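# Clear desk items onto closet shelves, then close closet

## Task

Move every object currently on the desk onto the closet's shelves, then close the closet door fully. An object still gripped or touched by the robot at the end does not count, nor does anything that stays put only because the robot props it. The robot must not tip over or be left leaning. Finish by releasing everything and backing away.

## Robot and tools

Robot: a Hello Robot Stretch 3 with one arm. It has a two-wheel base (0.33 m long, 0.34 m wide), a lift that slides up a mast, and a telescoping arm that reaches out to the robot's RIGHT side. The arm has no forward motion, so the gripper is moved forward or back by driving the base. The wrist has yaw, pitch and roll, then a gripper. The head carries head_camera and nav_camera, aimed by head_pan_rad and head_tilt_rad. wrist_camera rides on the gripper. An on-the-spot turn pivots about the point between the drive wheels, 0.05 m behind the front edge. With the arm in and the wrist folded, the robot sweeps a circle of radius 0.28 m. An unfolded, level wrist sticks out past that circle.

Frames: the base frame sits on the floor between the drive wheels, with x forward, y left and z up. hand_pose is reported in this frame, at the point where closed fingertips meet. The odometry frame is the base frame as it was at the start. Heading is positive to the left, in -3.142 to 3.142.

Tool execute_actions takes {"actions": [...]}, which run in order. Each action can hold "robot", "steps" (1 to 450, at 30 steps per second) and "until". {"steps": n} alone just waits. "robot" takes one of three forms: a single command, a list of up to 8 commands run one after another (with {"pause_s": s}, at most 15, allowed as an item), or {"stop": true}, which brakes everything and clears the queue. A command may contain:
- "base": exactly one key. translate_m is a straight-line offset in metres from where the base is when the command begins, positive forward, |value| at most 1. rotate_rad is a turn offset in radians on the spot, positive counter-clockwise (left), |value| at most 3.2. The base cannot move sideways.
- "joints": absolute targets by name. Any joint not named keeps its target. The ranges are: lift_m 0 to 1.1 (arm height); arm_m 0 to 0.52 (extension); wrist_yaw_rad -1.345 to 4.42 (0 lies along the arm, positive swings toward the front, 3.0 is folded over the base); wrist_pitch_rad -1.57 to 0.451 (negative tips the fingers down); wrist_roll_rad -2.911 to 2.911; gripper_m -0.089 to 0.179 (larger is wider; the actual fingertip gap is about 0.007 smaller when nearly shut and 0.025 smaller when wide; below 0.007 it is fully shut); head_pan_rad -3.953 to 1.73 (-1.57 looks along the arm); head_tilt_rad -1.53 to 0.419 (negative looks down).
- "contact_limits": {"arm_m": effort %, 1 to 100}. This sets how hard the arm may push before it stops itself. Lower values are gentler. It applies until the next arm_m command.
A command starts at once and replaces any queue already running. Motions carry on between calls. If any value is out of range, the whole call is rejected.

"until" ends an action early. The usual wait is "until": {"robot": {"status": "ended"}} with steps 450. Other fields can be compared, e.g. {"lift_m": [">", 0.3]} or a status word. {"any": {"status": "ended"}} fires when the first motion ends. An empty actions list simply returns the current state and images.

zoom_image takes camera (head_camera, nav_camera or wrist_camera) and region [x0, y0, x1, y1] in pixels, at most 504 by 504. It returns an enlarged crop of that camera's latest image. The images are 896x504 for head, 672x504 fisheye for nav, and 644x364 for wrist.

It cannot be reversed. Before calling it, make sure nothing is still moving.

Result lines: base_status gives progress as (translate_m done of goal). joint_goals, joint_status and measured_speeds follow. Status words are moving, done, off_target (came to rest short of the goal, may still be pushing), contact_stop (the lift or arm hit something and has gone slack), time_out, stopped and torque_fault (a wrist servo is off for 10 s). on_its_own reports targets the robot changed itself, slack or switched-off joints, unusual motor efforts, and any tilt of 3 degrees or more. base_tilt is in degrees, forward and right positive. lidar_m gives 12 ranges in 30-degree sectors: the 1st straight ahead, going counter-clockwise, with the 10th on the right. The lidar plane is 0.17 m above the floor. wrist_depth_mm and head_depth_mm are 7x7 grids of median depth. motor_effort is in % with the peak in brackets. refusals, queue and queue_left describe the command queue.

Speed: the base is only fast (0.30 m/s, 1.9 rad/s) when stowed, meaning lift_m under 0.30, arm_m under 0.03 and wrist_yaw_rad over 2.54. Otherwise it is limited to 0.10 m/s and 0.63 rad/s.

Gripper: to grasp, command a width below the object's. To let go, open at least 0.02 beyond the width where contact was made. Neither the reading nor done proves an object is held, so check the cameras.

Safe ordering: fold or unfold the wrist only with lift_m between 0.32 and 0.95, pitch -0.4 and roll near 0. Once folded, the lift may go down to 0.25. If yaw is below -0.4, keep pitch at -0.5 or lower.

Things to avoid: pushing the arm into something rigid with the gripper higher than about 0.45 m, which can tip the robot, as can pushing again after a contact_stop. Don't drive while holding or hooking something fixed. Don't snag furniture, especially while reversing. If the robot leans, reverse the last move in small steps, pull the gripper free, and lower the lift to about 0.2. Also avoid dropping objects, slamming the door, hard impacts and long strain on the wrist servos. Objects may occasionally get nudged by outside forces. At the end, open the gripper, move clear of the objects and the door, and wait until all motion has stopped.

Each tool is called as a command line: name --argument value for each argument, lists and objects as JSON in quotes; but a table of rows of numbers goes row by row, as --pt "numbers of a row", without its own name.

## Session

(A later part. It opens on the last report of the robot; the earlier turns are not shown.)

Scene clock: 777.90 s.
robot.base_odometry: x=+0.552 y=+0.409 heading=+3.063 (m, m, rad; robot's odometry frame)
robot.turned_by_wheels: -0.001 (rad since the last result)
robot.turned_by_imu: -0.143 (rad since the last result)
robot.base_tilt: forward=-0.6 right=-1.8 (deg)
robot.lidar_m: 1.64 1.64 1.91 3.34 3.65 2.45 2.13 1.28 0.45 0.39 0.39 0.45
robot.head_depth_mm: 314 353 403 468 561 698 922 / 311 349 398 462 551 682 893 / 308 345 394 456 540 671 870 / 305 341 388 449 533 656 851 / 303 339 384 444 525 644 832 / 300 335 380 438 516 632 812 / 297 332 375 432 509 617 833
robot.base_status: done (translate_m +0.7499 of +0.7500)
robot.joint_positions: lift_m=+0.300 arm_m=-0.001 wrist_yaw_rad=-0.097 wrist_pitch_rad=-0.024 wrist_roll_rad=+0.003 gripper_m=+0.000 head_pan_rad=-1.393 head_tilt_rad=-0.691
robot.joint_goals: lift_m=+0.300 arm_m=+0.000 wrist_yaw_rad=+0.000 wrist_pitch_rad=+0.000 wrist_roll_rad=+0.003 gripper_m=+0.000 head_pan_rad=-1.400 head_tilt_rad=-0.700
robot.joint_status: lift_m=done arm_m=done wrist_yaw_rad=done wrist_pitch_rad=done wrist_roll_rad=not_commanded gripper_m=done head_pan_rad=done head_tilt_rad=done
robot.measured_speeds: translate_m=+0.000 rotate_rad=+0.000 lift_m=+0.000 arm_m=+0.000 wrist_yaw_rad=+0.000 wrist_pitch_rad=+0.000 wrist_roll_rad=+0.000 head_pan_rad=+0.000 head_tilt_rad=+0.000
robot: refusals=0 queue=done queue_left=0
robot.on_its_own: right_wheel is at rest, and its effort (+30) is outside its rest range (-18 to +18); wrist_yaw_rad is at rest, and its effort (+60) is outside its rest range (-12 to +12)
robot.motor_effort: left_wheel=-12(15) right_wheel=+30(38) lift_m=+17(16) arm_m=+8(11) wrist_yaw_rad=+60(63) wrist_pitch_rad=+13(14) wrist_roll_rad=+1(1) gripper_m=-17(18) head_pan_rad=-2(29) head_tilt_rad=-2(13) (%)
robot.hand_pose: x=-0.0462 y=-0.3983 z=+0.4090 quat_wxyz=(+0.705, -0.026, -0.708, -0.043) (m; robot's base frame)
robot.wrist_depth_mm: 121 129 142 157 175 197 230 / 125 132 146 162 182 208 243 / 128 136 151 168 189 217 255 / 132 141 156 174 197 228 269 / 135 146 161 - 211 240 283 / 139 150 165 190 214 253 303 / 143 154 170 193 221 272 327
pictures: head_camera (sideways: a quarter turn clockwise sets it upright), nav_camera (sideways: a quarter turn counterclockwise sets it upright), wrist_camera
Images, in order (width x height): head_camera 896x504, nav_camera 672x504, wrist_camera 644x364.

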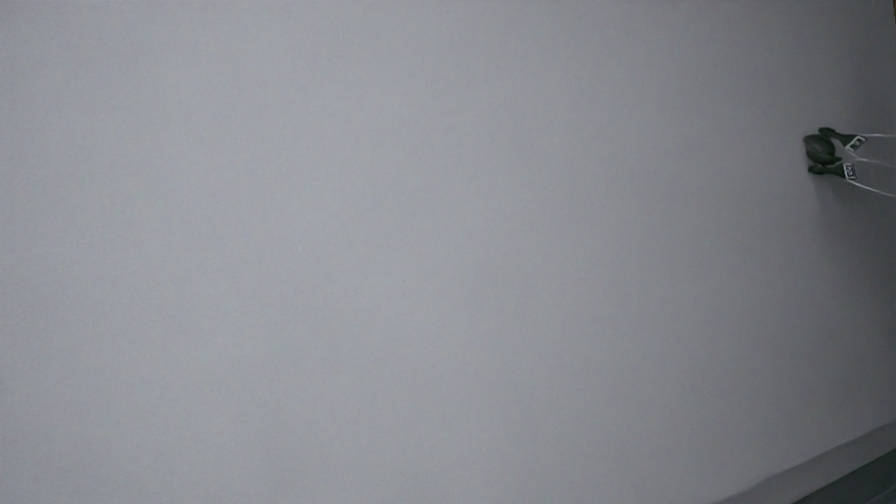

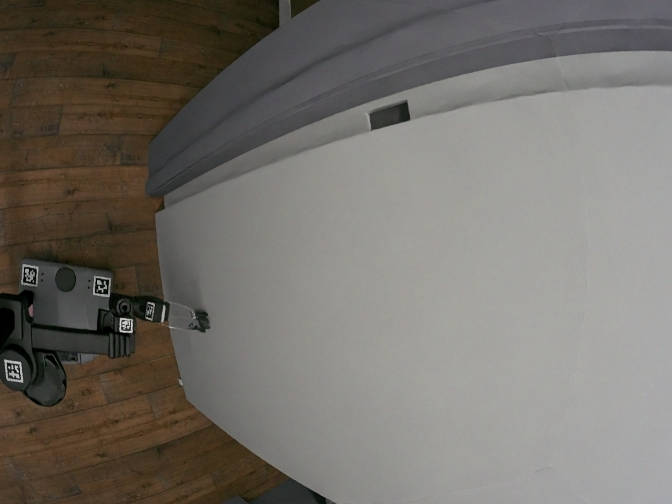

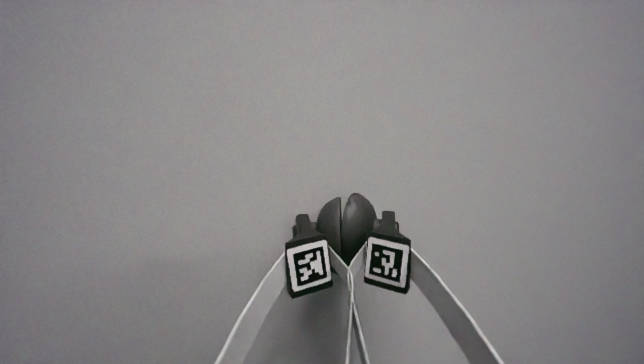

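execute_actions --actions '[{"robot":[{"joints":{"wrist_pitch_rad":-1.1,"wrist_yaw_rad":0}},{"base":{"rotate_rad":0.25}},{"base":{"translate_m":0.2}}],"steps":450,"until":{"robot":{"status":"ended"}}}]'

Scene clock: 787.17 s.
robot.base_odometry: x=+0.355 y=+0.375 heading=-2.970 (m, m, rad; robot's odometry frame)
robot.turned_by_wheels: +0.251 (rad since the last result)
robot.turned_by_imu: +0.255 (rad since the last result)
robot.base_tilt: forward=-0.5 right=-1.7 (deg)
robot.lidar_m: 1.44 1.49 2.04 3.32 3.30 2.41 1.47 0.55 0.40 0.36 0.37 1.49
robot.head_depth_mm: 294 327 369 423 498 600 758 / 328 348 382 431 507 618 784 / 343 384 435 503 574 683 845 / 307 331 378 443 532 667 864 / 289 317 362 425 511 634 838 / 296 334 386 449 536 666 910 / 305 344 393 458 551 1315 1180
robot.base_status: done (translate_m +0.2000 of +0.2000)
robot.joint_positions: lift_m=+0.300 arm_m=+0.000 wrist_yaw_rad=-0.003 wrist_pitch_rad=-1.103 wrist_roll_rad=+0.003 gripper_m=+0.000 head_pan_rad=-1.393 head_tilt_rad=-0.692
robot.joint_goals: lift_m=+0.300 arm_m=+0.000 wrist_yaw_rad=+0.000 wrist_pitch_rad=-1.100 wrist_roll_rad=+0.003 gripper_m=+0.000 head_pan_rad=-1.400 head_tilt_rad=-0.700
robot.joint_status: lift_m=done arm_m=done wrist_yaw_rad=done wrist_pitch_rad=done wrist_roll_rad=not_commanded gripper_m=done head_pan_rad=done head_tilt_rad=done
robot.measured_speeds: translate_m=+0.000 rotate_rad=+0.000 lift_m=+0.000 arm_m=+0.000 wrist_yaw_rad=+0.000 wrist_pitch_rad=+0.000 wrist_roll_rad=+0.000 head_pan_rad=+0.000 head_tilt_rad=+0.000
robot: refusals=0 queue=done queue_left=0
robot.motor_effort: left_wheel=-4(12) right_wheel=+4(29) lift_m=+17(17) arm_m=+3(8) wrist_yaw_rad=+1(59) wrist_pitch_rad=+2(42) wrist_roll_rad=+1(1) gripper_m=-3(17) head_pan_rad=-1(1) head_tilt_rad=-3(3) (%)
robot.hand_pose: x=-0.0219 y=-0.2386 z=+0.1996 quat_wxyz=(+0.601, +0.369, -0.603, -0.372) (m; robot's base frame)
robot.wrist_depth_mm: 171 176 259 210 213 217 217 / 234 213 302 285 271 275 279 / 316 319 345 387 373 388 387 / 375 375 385 378 388 383 390 / 361 359 363 - 363 372 365 / 347 348 349 343 355 352 352 / 336 332 336 - - 339 337
pictures: head_camera (sideways: a quarter turn clockwise sets it upright), nav_camera (sideways: a quarter turn counterclockwise sets it upright), wrist_camera
Images, in order (width x height): head_camera 896x504, nav_camera 672x504, wrist_camera 644x364.

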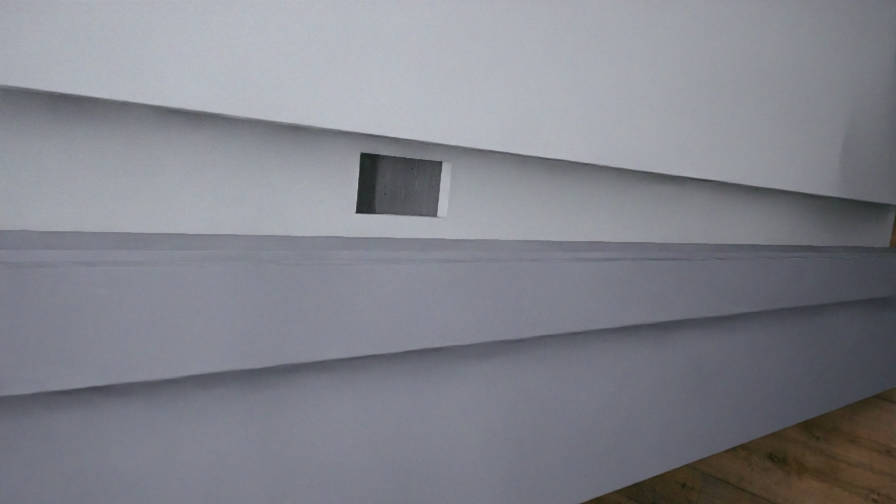

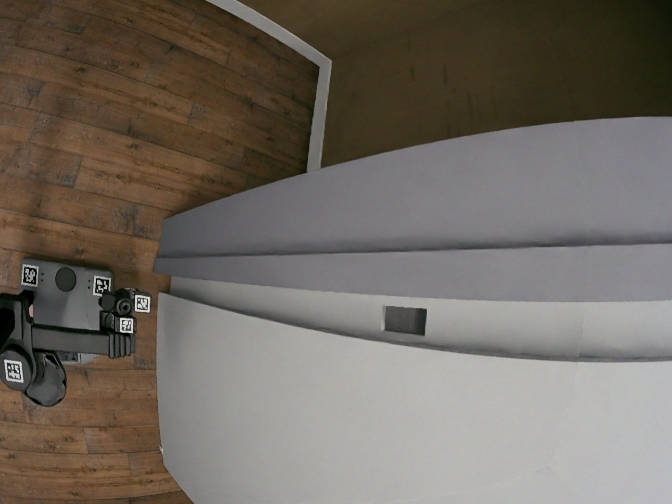

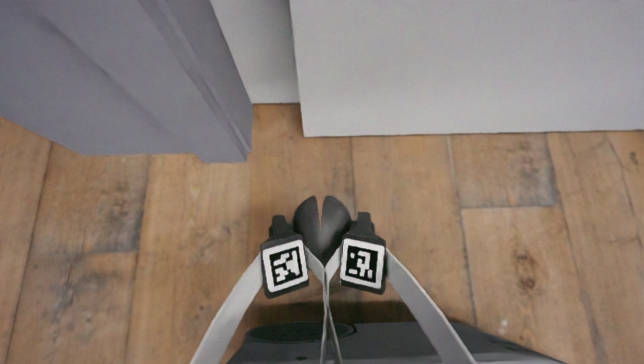

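execute_actions --actions '[{"robot":[{"base":{"translate_m":0.045},"joints":{"wrist_roll_rad":1.57,"wrist_pitch_rad":-0.7,"lift_m":0.35,"head_tilt_rad":-1.2}},{"joints":{"arm_m":0.12},"contact_limits":{"arm_m":15}}],"steps":450,"until":{"robot":{"status":"ended"}}}]'

zoom_image --camera "head_camera" --region '[392,0,896,504]'

Scene clock: 795.93 s.
robot.base_odometry: x=+0.310 y=+0.367 heading=-2.970 (m, m, rad; robot's odometry frame)
robot.turned_by_wheels: +0.000 (rad since the last result)
robot.turned_by_imu: +0.001 (rad since the last result)
robot.base_tilt: forward=-0.5 right=-1.7 (deg)
robot.lidar_m: 1.40 1.45 1.98 3.34 3.34 2.47 1.51 0.55 0.40 0.36 0.38 1.45
robot.head_depth_mm: 396 469 604 857 1236 1179 - / 439 523 642 852 1257 - - / 385 518 703 933 1239 - - / 369 460 608 890 1262 - - / 392 488 647 970 1253 1169 1110 / 400 501 673 1346 1257 1168 1102 / 407 1471 1452 1353 1261 1169 1094
robot.base_status: done (translate_m +0.0450 of +0.0450)
robot.joint_positions: lift_m=+0.350 arm_m=+0.119 wrist_yaw_rad=-0.001 wrist_pitch_rad=-0.839 wrist_roll_rad=+1.567 gripper_m=+0.000 head_pan_rad=-1.393 head_tilt_rad=-1.185
robot.joint_goals: lift_m=+0.350 arm_m=+0.120 wrist_yaw_rad=+0.000 wrist_pitch_rad=-0.700 wrist_roll_rad=+1.570 gripper_m=+0.000 head_pan_rad=-1.400 head_tilt_rad=-1.200
robot.joint_status: lift_m=done arm_m=done wrist_yaw_rad=done wrist_pitch_rad=done wrist_roll_rad=done gripper_m=done head_pan_rad=done head_tilt_rad=done
robot.measured_speeds: translate_m=+0.000 rotate_rad=+0.000 lift_m=+0.000 arm_m=+0.000 wrist_yaw_rad=+0.000 wrist_pitch_rad=+0.000 wrist_roll_rad=+0.000 head_pan_rad=+0.000 head_tilt_rad=+0.000
robot: refusals=0 queue=done queue_left=0
robot.on_its_own: wrist_pitch_rad is at rest, and its effort (+82) is outside its rest range (-20 to +32)
robot.motor_effort: left_wheel=-4(6) right_wheel=+4(8) lift_m=+40(46) arm_m=+12(9) wrist_yaw_rad=+1(1) wrist_pitch_rad=+82(83) wrist_roll_rad=+1(2) gripper_m=-12(11) head_pan_rad=-1(2) head_tilt_rad=-5(27) (%)
robot.contact_limits: arm_m 15 (drawing in: default 15, maximum 25; extending or still: default 22, maximum 35)
robot.hand_pose: x=-0.0217 y=-0.4167 z=+0.2815 quat_wxyz=(+0.002, +0.000, -0.913, -0.407) (m; robot's base frame)
robot.wrist_depth_mm: - 61 75 99 145 272 283 / - 63 77 102 152 299 289 / - 64 79 106 160 324 296 / - 65 81 109 268 351 303 / - 66 89 - 253 291 310 / - 114 141 170 174 273 318 / 101 116 133 139 143 368 321
pictures: head_camera (sideways: a quarter turn clockwise sets it upright), nav_camera (sideways: a quarter turn counterclockwise sets it upright), wrist_camera
Images, in order (width x height): head_camera 896x504, nav_camera 672x504, wrist_camera 644x364.

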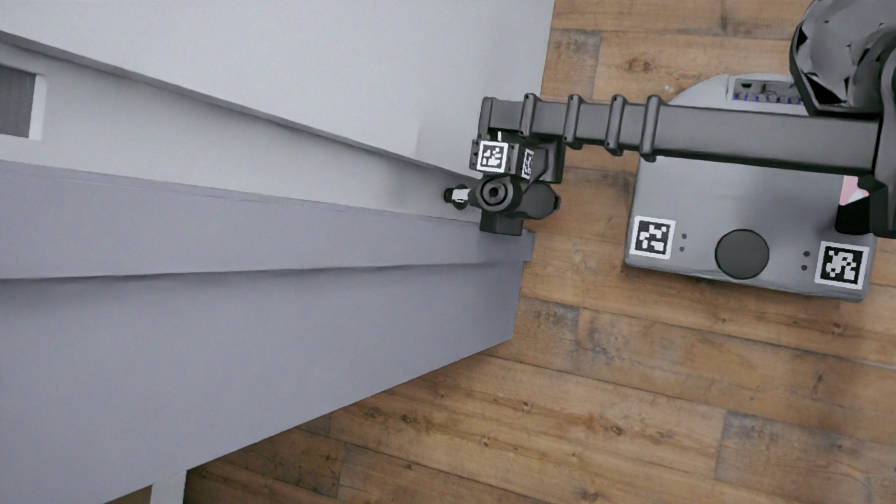

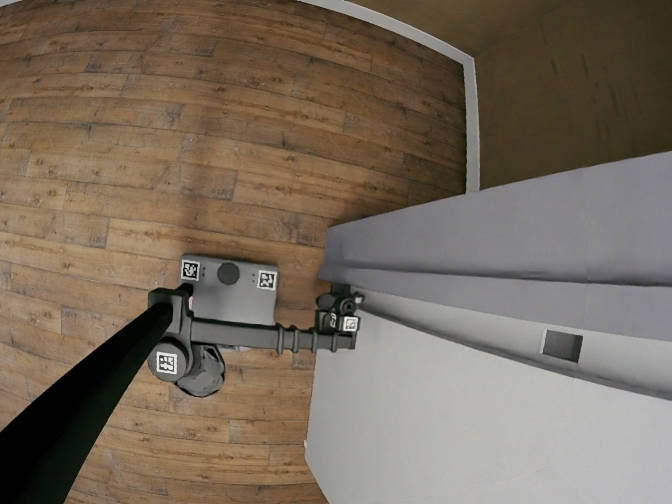

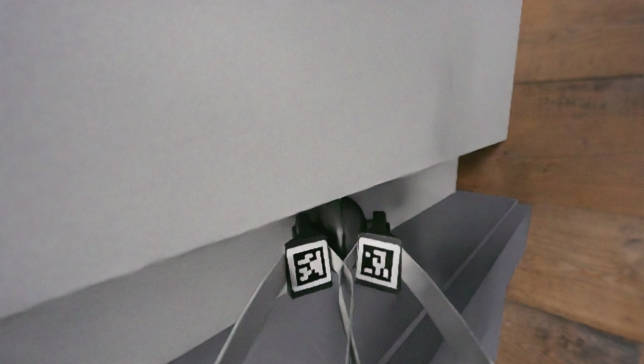

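Region (392, 0, 896, 504) of head_camera's 896x504 image, scaled by 1.000.

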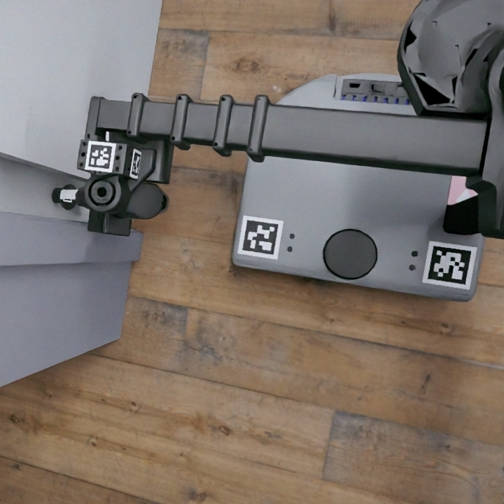

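execute_actions --actions '[{"robot":[{"joints":{"arm_m":0.095,"wrist_pitch_rad":-0.8}},{"base":{"translate_m":-0.12}}],"steps":200,"until":{"robot":{"status":"ended"}}}]'

Scene clock: 801.47 s.
robot.base_odometry: x=+0.428 y=+0.388 heading=-2.969 (m, m, rad; robot's odometry frame)
robot.turned_by_wheels: +0.000 (rad since the last result)
robot.turned_by_imu: +0.000 (rad since the last result)
robot.base_tilt: forward=-0.5 right=-1.8 (deg)
robot.lidar_m: 1.52 1.57 2.15 3.66 3.20 2.34 1.40 0.55 0.40 0.39 0.38 1.57
robot.head_depth_mm: 381 465 605 851 1246 1182 - / 429 507 627 878 1237 - - / 446 553 715 937 1232 - - / 455 566 743 1091 1249 - - / 459 552 696 986 1258 1172 1108 / 398 480 666 1017 1263 1168 1105 / 391 512 695 1339 1258 1177 1102
robot.base_status: done (translate_m -0.1200 of -0.1200)
robot.joint_positions: lift_m=+0.350 arm_m=+0.095 wrist_yaw_rad=+0.010 wrist_pitch_rad=-0.811 wrist_roll_rad=+1.568 gripper_m=+0.000 head_pan_rad=-1.393 head_tilt_rad=-1.185
robot.joint_goals: lift_m=+0.350 arm_m=+0.095 wrist_yaw_rad=+0.000 wrist_pitch_rad=-0.800 wrist_roll_rad=+1.570 gripper_m=+0.000 head_pan_rad=-1.400 head_tilt_rad=-1.200
robot.joint_status: lift_m=done arm_m=done wrist_yaw_rad=done wrist_pitch_rad=done wrist_roll_rad=done gripper_m=done head_pan_rad=done head_tilt_rad=done
robot.measured_speeds: translate_m=+0.000 rotate_rad=+0.000 lift_m=+0.000 arm_m=+0.000 wrist_yaw_rad=+0.000 wrist_pitch_rad=+0.000 wrist_roll_rad=+0.000 head_pan_rad=+0.000 head_tilt_rad=+0.000
robot: refusals=0 queue=done queue_left=0
robot.motor_effort: left_wheel=+0(9) right_wheel=-4(28) lift_m=+40(40) arm_m=-2(11) wrist_yaw_rad=-7(29) wrist_pitch_rad=+6(81) wrist_roll_rad=+0(1) gripper_m=-3(12) head_pan_rad=-1(1) head_tilt_rad=-5(5) (%)
robot.hand_pose: x=-0.0200 y=-0.3991 z=+0.2858 quat_wxyz=(+0.004, +0.005, -0.919, -0.395) (m; robot's base frame)
robot.wrist_depth_mm: - 76 93 121 172 294 286 / - 77 95 124 178 313 290 / - 79 98 129 189 324 296 / - 81 101 134 266 355 304 / - 83 103 - 332 364 311 / - 123 156 225 364 375 320 / 114 132 174 225 291 360 329
pictures: head_camera (sideways: a quarter turn clockwise sets it upright), nav_camera (sideways: a quarter turn counterclockwise sets it upright), wrist_camera
Images, in order (width x height): head_camera 896x504, nav_camera 672x504, wrist_camera 644x364.

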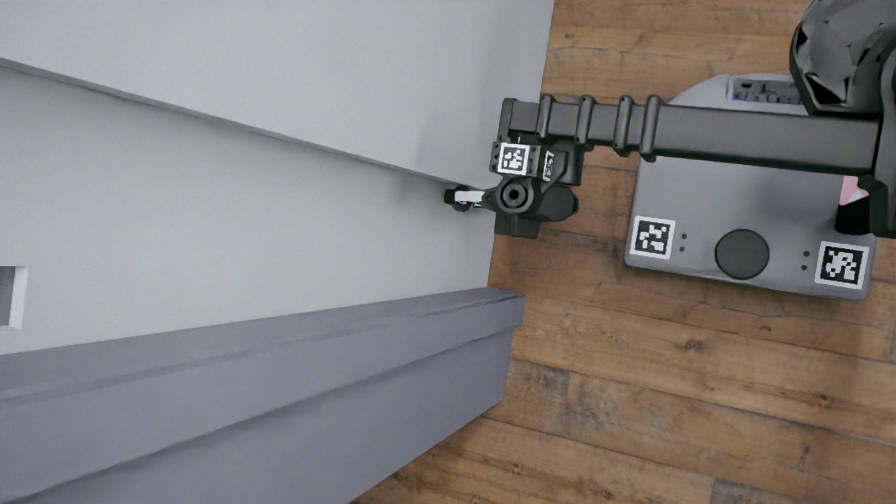

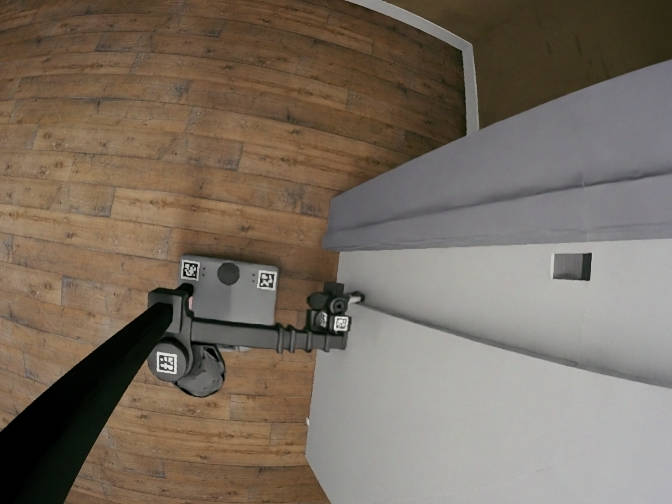

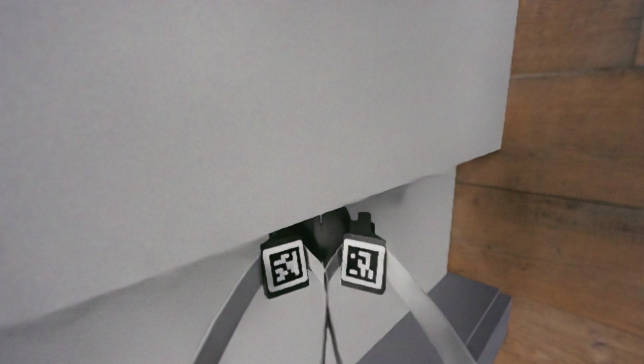

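Door moves easily. Continue.

execute_actions --actions '[{"robot":{"base":{"translate_m":-0.25}},"steps":200,"until":{"robot":{"status":"ended"}}}]'

Scene clock: 806.30 s.
robot.base_odometry: x=+0.675 y=+0.431 heading=-2.969 (m, m, rad; robot's odometry frame)
robot.turned_by_wheels: +0.000 (rad since the last result)
robot.turned_by_imu: -0.002 (rad since the last result)
robot.base_tilt: forward=-0.5 right=-1.7 (deg)
robot.lidar_m: 1.77 1.84 2.50 3.27 2.82 2.08 2.00 0.55 0.40 0.39 0.45 0.53
robot.head_depth_mm: 381 468 605 854 1236 1174 - / 429 509 626 881 1248 - - / 447 552 716 937 1235 - - / 456 565 744 1082 1262 - - / 463 578 768 1141 1263 1178 1102 / 471 591 795 1201 1252 1174 1097 / 481 606 819 1093 1250 1175 1107
robot.base_status: done (translate_m -0.2500 of -0.2500)
robot.joint_positions: lift_m=+0.350 arm_m=+0.095 wrist_yaw_rad=+0.009 wrist_pitch_rad=-0.811 wrist_roll_rad=+1.568 gripper_m=+0.000 head_pan_rad=-1.393 head_tilt_rad=-1.185
robot.joint_goals: lift_m=+0.350 arm_m=+0.095 wrist_yaw_rad=+0.000 wrist_pitch_rad=-0.800 wrist_roll_rad=+1.570 gripper_m=+0.000 head_pan_rad=-1.400 head_tilt_rad=-1.200
robot.joint_status: lift_m=done arm_m=done wrist_yaw_rad=done wrist_pitch_rad=done wrist_roll_rad=done gripper_m=done head_pan_rad=done head_tilt_rad=done
robot.measured_speeds: translate_m=+0.000 rotate_rad=+0.000 lift_m=+0.000 arm_m=+0.000 wrist_yaw_rad=+0.000 wrist_pitch_rad=+0.000 wrist_roll_rad=+0.000 head_pan_rad=+0.000 head_tilt_rad=+0.000
robot: refusals=0 queue=done queue_left=0
robot.motor_effort: left_wheel=-1(6) right_wheel=-2(19) lift_m=+39(40) arm_m=-1(1) wrist_yaw_rad=-7(19) wrist_pitch_rad=+6(6) wrist_roll_rad=+0(0) gripper_m=-4(3) head_pan_rad=-1(2) head_tilt_rad=-5(7) (%)
robot.hand_pose: x=-0.0200 y=-0.3991 z=+0.2858 quat_wxyz=(+0.004, +0.005, -0.919, -0.395) (m; robot's base frame)
robot.wrist_depth_mm: - 76 93 120 171 295 285 / - 77 96 125 180 312 291 / - 79 98 129 187 325 298 / - 81 101 134 269 354 304 / - 83 104 - 330 365 312 / - 123 155 224 370 380 319 / 114 132 176 224 337 387 324
pictures: head_camera (sideways: a quarter turn clockwise sets it upright), nav_camera (sideways: a quarter turn counterclockwise sets it upright), wrist_camera
Images, in order (width x height): head_camera 896x504, nav_camera 672x504, wrist_camera 644x364.

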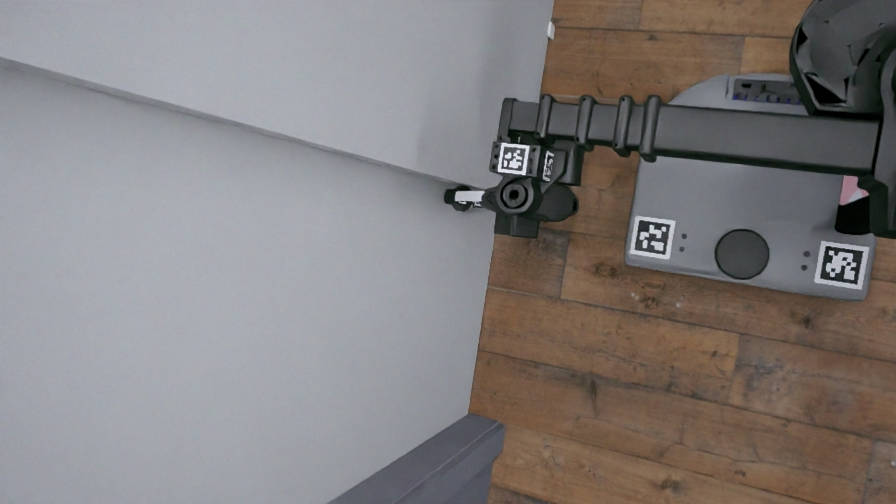

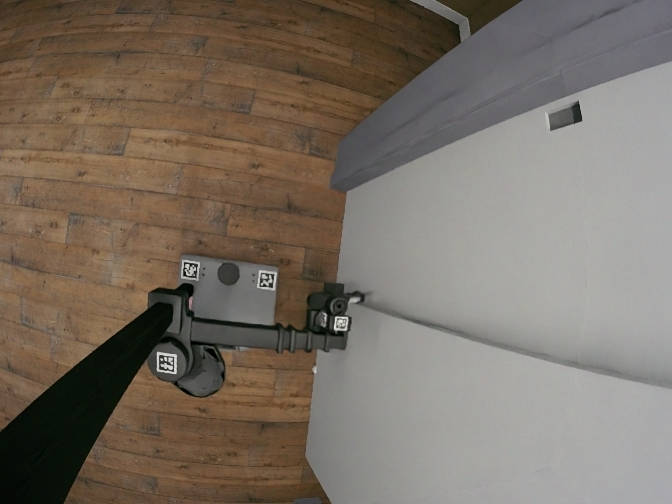

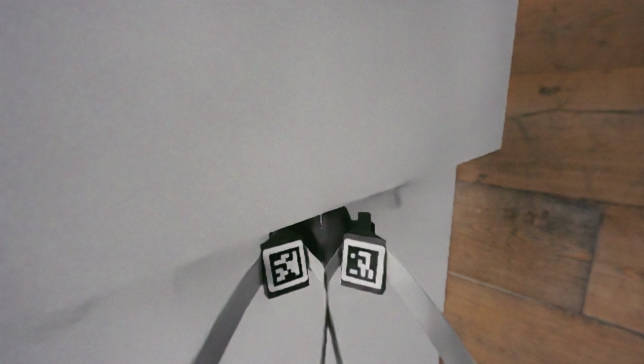

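execute_actions --actions '[{"robot":{"base":{"translate_m":-0.16},"joints":{"head_pan_rad":-2.3,"head_tilt_rad":-0.7}},"steps":200,"until":{"robot":{"status":"ended"}}}]'

Scene clock: 810.80 s.
robot.base_odometry: x=+0.832 y=+0.458 heading=-2.969 (m, m, rad; robot's odometry frame)
robot.turned_by_wheels: +0.000 (rad since the last result)
robot.turned_by_imu: -0.001 (rad since the last result)
robot.base_tilt: forward=-0.6 right=-1.7 (deg)
robot.lidar_m: 1.93 2.00 2.72 3.26 2.61 1.92 1.85 0.55 0.40 0.39 0.45 0.61
robot.head_depth_mm: 580 681 823 1128 1403 1356 1179 / 519 599 705 858 1095 1333 1183 / 470 534 619 734 899 1163 1181 / 431 482 550 636 763 941 1140 / 395 440 496 569 662 790 984 / 366 405 452 508 584 685 823 / 342 374 412 462 523 601 730
robot.base_status: done (translate_m -0.1600 of -0.1600)
robot.joint_positions: lift_m=+0.350 arm_m=+0.095 wrist_yaw_rad=+0.009 wrist_pitch_rad=-0.811 wrist_roll_rad=+1.568 gripper_m=+0.000 head_pan_rad=-2.293 head_tilt_rad=-0.705
robot.joint_goals: lift_m=+0.350 arm_m=+0.095 wrist_yaw_rad=+0.000 wrist_pitch_rad=-0.800 wrist_roll_rad=+1.570 gripper_m=+0.000 head_pan_rad=-2.300 head_tilt_rad=-0.700
robot.joint_status: lift_m=done arm_m=done wrist_yaw_rad=done wrist_pitch_rad=done wrist_roll_rad=done gripper_m=done head_pan_rad=done head_tilt_rad=done
robot.measured_speeds: translate_m=+0.000 rotate_rad=+0.000 lift_m=+0.000 arm_m=+0.000 wrist_yaw_rad=+0.000 wrist_pitch_rad=+0.000 wrist_roll_rad=+0.000 head_pan_rad=+0.000 head_tilt_rad=+0.000
robot: refusals=0 queue=done queue_left=0
robot.motor_effort: left_wheel=-1(6) right_wheel=-3(20) lift_m=+40(40) arm_m=-2(1) wrist_yaw_rad=-6(19) wrist_pitch_rad=+6(7) wrist_roll_rad=+0(0) gripper_m=-3(3) head_pan_rad=-2(26) head_tilt_rad=+1(20) (%)
robot.hand_pose: x=-0.0200 y=-0.3991 z=+0.2858 quat_wxyz=(+0.004, +0.005, -0.919, -0.395) (m; robot's base frame)
robot.wrist_depth_mm: - 76 93 120 171 296 285 / - 77 96 125 180 313 288 / - 79 98 129 189 328 297 / - 81 101 134 272 358 306 / - 83 104 - 330 366 309 / - 124 157 224 373 377 317 / 116 133 176 228 341 385 325
pictures: head_camera (sideways: a quarter turn clockwise sets it upright), nav_camera (sideways: a quarter turn counterclockwise sets it upright), wrist_camera
Images, in order (width x height): head_camera 896x504, nav_camera 672x504, wrist_camera 644x364.

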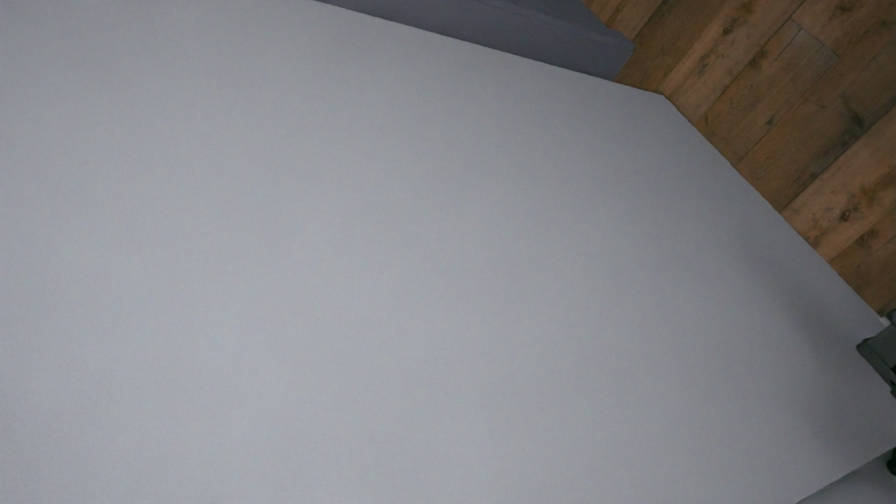

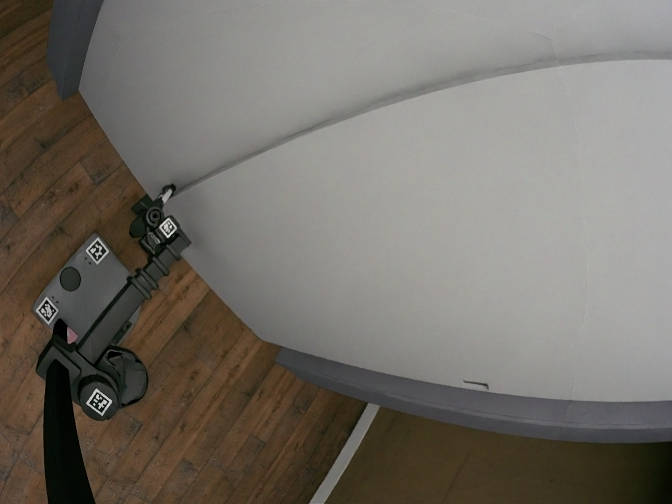

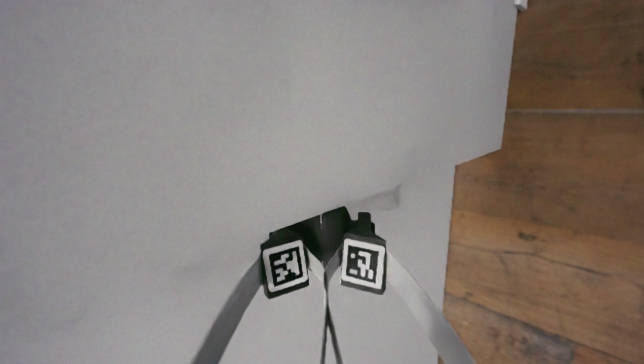

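execute_actions --actions '[{"robot":{"base":{"translate_m":-0.06}},"steps":100,"until":{"robot":{"status":"ended"}}}]'

Scene clock: 814.13 s.
robot.base_odometry: x=+0.891 y=+0.468 heading=-2.969 (m, m, rad; robot's odometry frame)
robot.turned_by_wheels: +0.000 (rad since the last result)
robot.turned_by_imu: +0.000 (rad since the last result)
robot.base_tilt: forward=-0.5 right=-1.7 (deg)
robot.lidar_m: 1.99 2.05 2.81 3.67 2.50 1.85 1.79 0.55 0.40 0.39 0.45 0.61
robot.head_depth_mm: 582 683 824 1062 1357 1360 1180 / 520 599 706 855 1098 1324 1184 / 472 533 618 734 898 1165 1175 / 431 483 549 639 762 945 1138 / 396 439 496 566 661 792 984 / 367 405 451 508 584 683 826 / 342 374 414 461 522 602 732
robot.base_status: done (translate_m -0.0600 of -0.0600)
robot.joint_positions: lift_m=+0.350 arm_m=+0.095 wrist_yaw_rad=+0.011 wrist_pitch_rad=-0.811 wrist_roll_rad=+1.568 gripper_m=+0.000 head_pan_rad=-2.293 head_tilt_rad=-0.704
robot.joint_goals: lift_m=+0.350 arm_m=+0.095 wrist_yaw_rad=+0.000 wrist_pitch_rad=-0.800 wrist_roll_rad=+1.570 gripper_m=+0.000 head_pan_rad=-2.300 head_tilt_rad=-0.700
robot.joint_status: lift_m=done arm_m=done wrist_yaw_rad=done wrist_pitch_rad=done wrist_roll_rad=done gripper_m=done head_pan_rad=done head_tilt_rad=done
robot.measured_speeds: translate_m=+0.000 rotate_rad=+0.000 lift_m=+0.000 arm_m=+0.000 wrist_yaw_rad=+0.000 wrist_pitch_rad=+0.000 wrist_roll_rad=+0.000 head_pan_rad=+0.000 head_tilt_rad=+0.000
robot: refusals=0 queue=done queue_left=0
robot.motor_effort: left_wheel=+0(6) right_wheel=-5(20) lift_m=+39(40) arm_m=-2(2) wrist_yaw_rad=-7(19) wrist_pitch_rad=+6(7) wrist_roll_rad=+0(1) gripper_m=-4(4) head_pan_rad=-2(1) head_tilt_rad=+2(1) (%)
robot.hand_pose: x=-0.0198 y=-0.3991 z=+0.2858 quat_wxyz=(+0.004, +0.005, -0.919, -0.395) (m; robot's base frame)
robot.wrist_depth_mm: - 76 93 120 171 297 285 / - 77 96 125 180 317 290 / - 79 98 129 190 327 298 / - 81 101 134 269 356 303 / - 83 104 - 333 366 312 / - 123 155 222 368 374 318 / 114 133 175 225 335 388 324
pictures: head_camera (sideways: a quarter turn clockwise sets it upright), nav_camera (sideways: a quarter turn counterclockwise sets it upright), wrist_camera
Images, in order (width x height): head_camera 896x504, nav_camera 672x504, wrist_camera 644x364.

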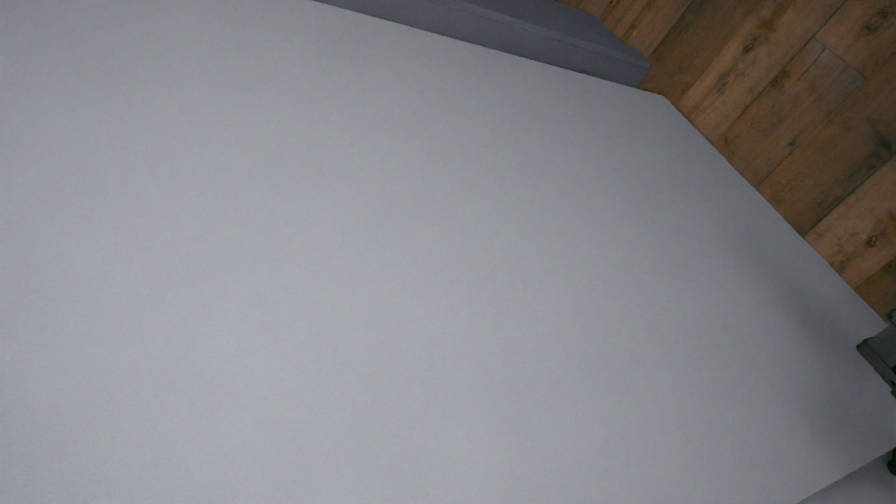

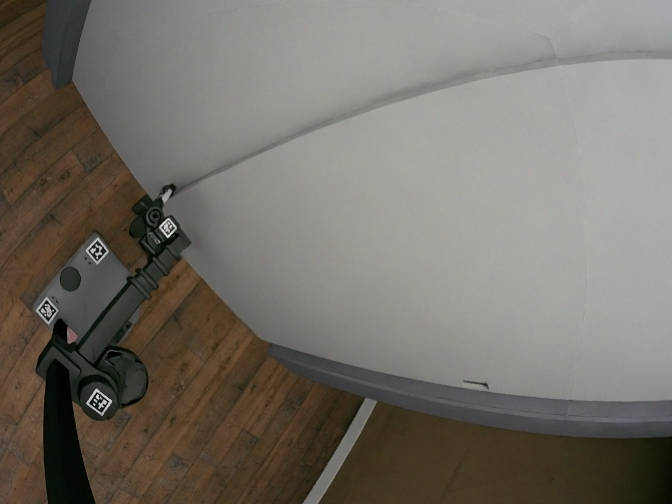

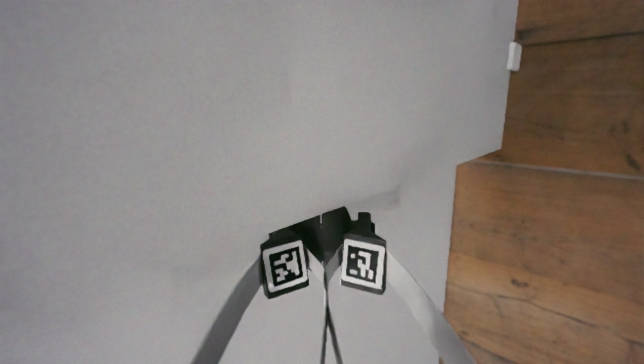

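execute_actions --actions '[{"robot":{"base":{"translate_m":-0.08}},"steps":100,"until":{"robot":{"status":"ended"}}}]'

Scene clock: 817.60 s.
robot.base_odometry: x=+0.970 y=+0.482 heading=-2.969 (m, m, rad; robot's odometry frame)
robot.turned_by_wheels: +0.000 (rad since the last result)
robot.turned_by_imu: +0.000 (rad since the last result)
robot.base_tilt: forward=-0.5 right=-1.8 (deg)
robot.lidar_m: 2.07 2.14 2.92 3.23 2.43 1.77 1.71 0.55 0.40 0.39 0.45 0.61
robot.head_depth_mm: 582 683 821 999 1350 1362 1183 / 522 598 707 860 1098 1325 1180 / 472 536 619 734 897 1163 1187 / 431 484 550 641 762 945 1135 / 397 441 496 566 662 791 988 / 367 405 452 509 583 683 826 / 343 374 414 461 524 601 729
robot.base_status: done (translate_m -0.0800 of -0.0800)
robot.joint_positions: lift_m=+0.350 arm_m=+0.095 wrist_yaw_rad=+0.034 wrist_pitch_rad=-0.811 wrist_roll_rad=+1.568 gripper_m=+0.000 head_pan_rad=-2.293 head_tilt_rad=-0.704
robot.joint_goals: lift_m=+0.350 arm_m=+0.095 wrist_yaw_rad=+0.000 wrist_pitch_rad=-0.800 wrist_roll_rad=+1.570 gripper_m=+0.000 head_pan_rad=-2.300 head_tilt_rad=-0.700
robot.joint_status: lift_m=done arm_m=done wrist_yaw_rad=done wrist_pitch_rad=done wrist_roll_rad=done gripper_m=done head_pan_rad=done head_tilt_rad=done
robot.measured_speeds: translate_m=+0.000 rotate_rad=+0.000 lift_m=+0.000 arm_m=+0.000 wrist_yaw_rad=+0.000 wrist_pitch_rad=+0.000 wrist_roll_rad=+0.000 head_pan_rad=+0.000 head_tilt_rad=+0.000
robot: refusals=0 queue=done queue_left=0
robot.on_its_own: right_wheel is at rest, and its effort (-19) is outside its rest range (-18 to +18); wrist_yaw_rad is at rest, and its effort (-21) is outside its rest range (-12 to +12)
robot.motor_effort: left_wheel=+5(6) right_wheel=-19(19) lift_m=+40(40) arm_m=-2(2) wrist_yaw_rad=-21(22) wrist_pitch_rad=+6(6) wrist_roll_rad=+0(0) gripper_m=-4(3) head_pan_rad=-2(2) head_tilt_rad=+1(1) (%)
robot.hand_pose: x=-0.0161 y=-0.3990 z=+0.2858 quat_wxyz=(+0.008, +0.016, -0.919, -0.395) (m; robot's base frame)
robot.wrist_depth_mm: - 74 91 118 166 287 288 / - 76 94 123 177 315 290 / - 78 97 128 187 324 300 / - 80 100 133 263 352 305 / - 83 103 - 346 369 313 / - 122 159 231 393 382 315 / 117 135 181 235 357 388 326
pictures: head_camera (sideways: a quarter turn clockwise sets it upright), nav_camera (sideways: a quarter turn counterclockwise sets it upright), wrist_camera
Images, in order (width x height): head_camera 896x504, nav_camera 672x504, wrist_camera 644x364.

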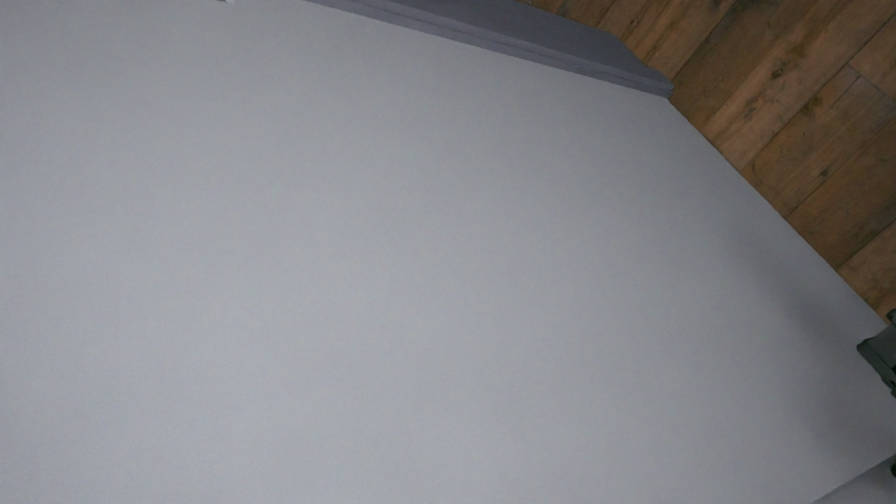

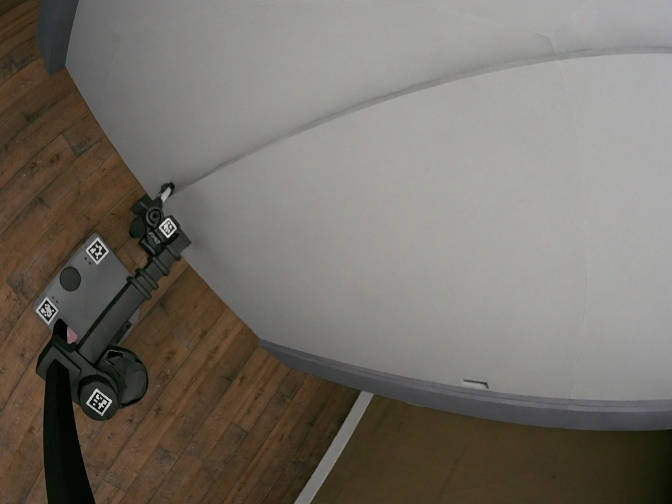

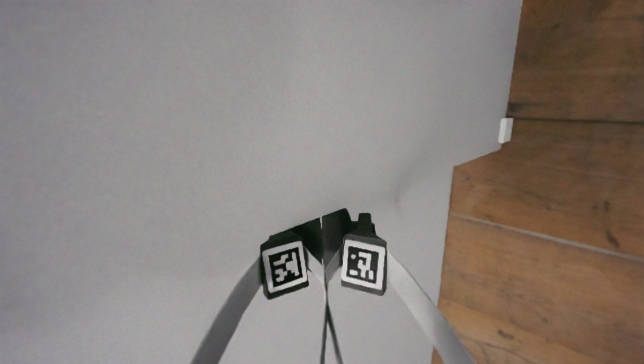

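execute_actions --actions '[{"robot":{"base":{"translate_m":-0.03}},"steps":60,"until":{"robot":{"status":"ended"}}},{"robot":[{"base":{"translate_m":0.05}},{"joints":{"arm_m":0,"head_tilt_rad":-0.5}}],"steps":200,"until":{"robot":{"status":"ended"}}}]'

zoom_image --camera "head_camera" --region '[392,0,896,300]'

Scene clock: 826.33 s.
robot.base_odometry: x=+0.950 y=+0.479 heading=-2.970 (m, m, rad; robot's odometry frame)
robot.turned_by_wheels: -0.001 (rad since the last result)
robot.turned_by_imu: +0.000 (rad since the last result)
robot.base_tilt: forward=-0.5 right=-1.8 (deg)
robot.lidar_m: 2.05 2.12 2.90 3.67 2.43 1.79 1.73 0.55 0.40 0.39 0.45 0.61
robot.head_depth_mm: 566 633 718 835 985 1162 1274 / 507 563 626 715 830 986 1220 / 460 506 558 625 711 822 973 / 421 458 501 557 623 705 813 / 388 419 456 500 553 618 702 / 360 387 418 455 497 550 613 / 336 360 386 416 453 495 545
robot.base_status: done (translate_m +0.0500 of +0.0500)
robot.joint_positions: lift_m=+0.350 arm_m=+0.000 wrist_yaw_rad=+0.053 wrist_pitch_rad=-0.810 wrist_roll_rad=+1.570 gripper_m=+0.000 head_pan_rad=-2.293 head_tilt_rad=-0.507
robot.joint_goals: lift_m=+0.350 arm_m=+0.000 wrist_yaw_rad=+0.051 wrist_pitch_rad=-0.800 wrist_roll_rad=+1.570 gripper_m=+0.000 head_pan_rad=-2.300 head_tilt_rad=-0.500
robot.joint_status: lift_m=done arm_m=done wrist_yaw_rad=done wrist_pitch_rad=done wrist_roll_rad=done gripper_m=done head_pan_rad=done head_tilt_rad=done
robot.measured_speeds: translate_m=+0.000 rotate_rad=+0.000 lift_m=+0.000 arm_m=+0.000 wrist_yaw_rad=+0.000 wrist_pitch_rad=+0.000 wrist_roll_rad=+0.000 head_pan_rad=+0.000 head_tilt_rad=+0.000
robot: refusals=0 queue=done queue_left=0
robot.on_its_own: wrist_yaw_rad is held at +0.051, not at your +0.000, by its stall guard, which is not easing now
robot.motor_effort: left_wheel=-3(26) right_wheel=+3(65) lift_m=+39(40) arm_m=-2(1) wrist_yaw_rad=-3(72) wrist_pitch_rad=+6(6) wrist_roll_rad=+0(0) gripper_m=-3(4) head_pan_rad=-1(2) head_tilt_rad=+2(12) (%)
robot.hand_pose: x=-0.0130 y=-0.3041 z=+0.2859 quat_wxyz=(+0.011, +0.024, -0.919, -0.394) (m; robot's base frame)
robot.wrist_depth_mm: 136 154 189 247 343 335 288 / 139 158 195 255 362 342 291 / 142 164 209 294 402 350 297 / 181 210 261 348 428 360 301 / 185 216 270 - 448 367 315 / 190 223 268 395 441 381 319 / 195 229 306 393 499 387 329
pictures: head_camera (sideways: a quarter turn clockwise sets it upright), nav_camera (sideways: a quarter turn counterclockwise sets it upright), wrist_camera
Images, in order (width x height): head_camera 896x504, nav_camera 672x504, wrist_camera 644x364.

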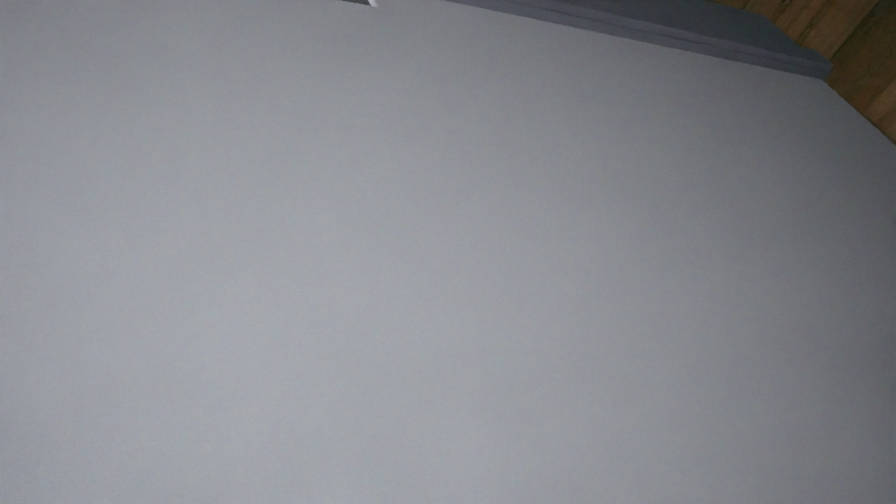

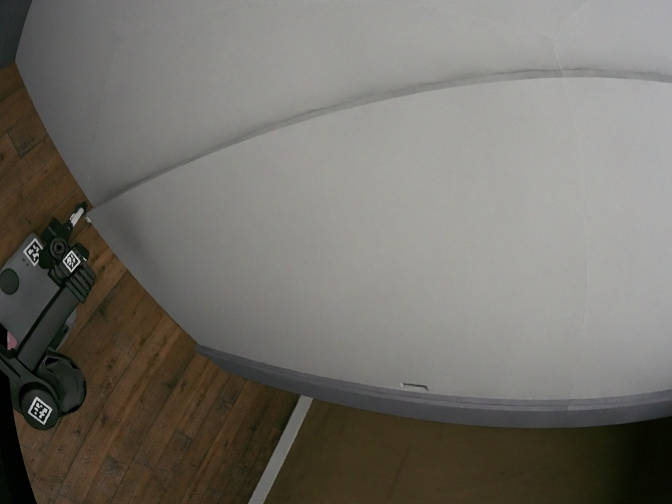

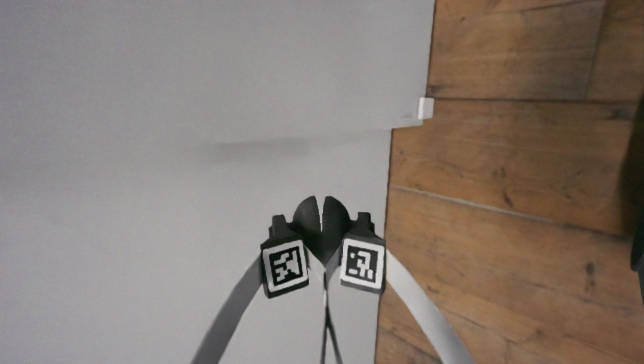

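Region (392, 0, 896, 300) of head_camera's 896x504 image, scaled by 1.000; it fills the top 300 rows of this view, and the rest is white.

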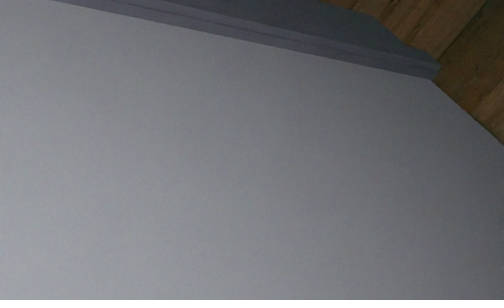

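finished_scene --scene 1

The scene is finished: the task was done.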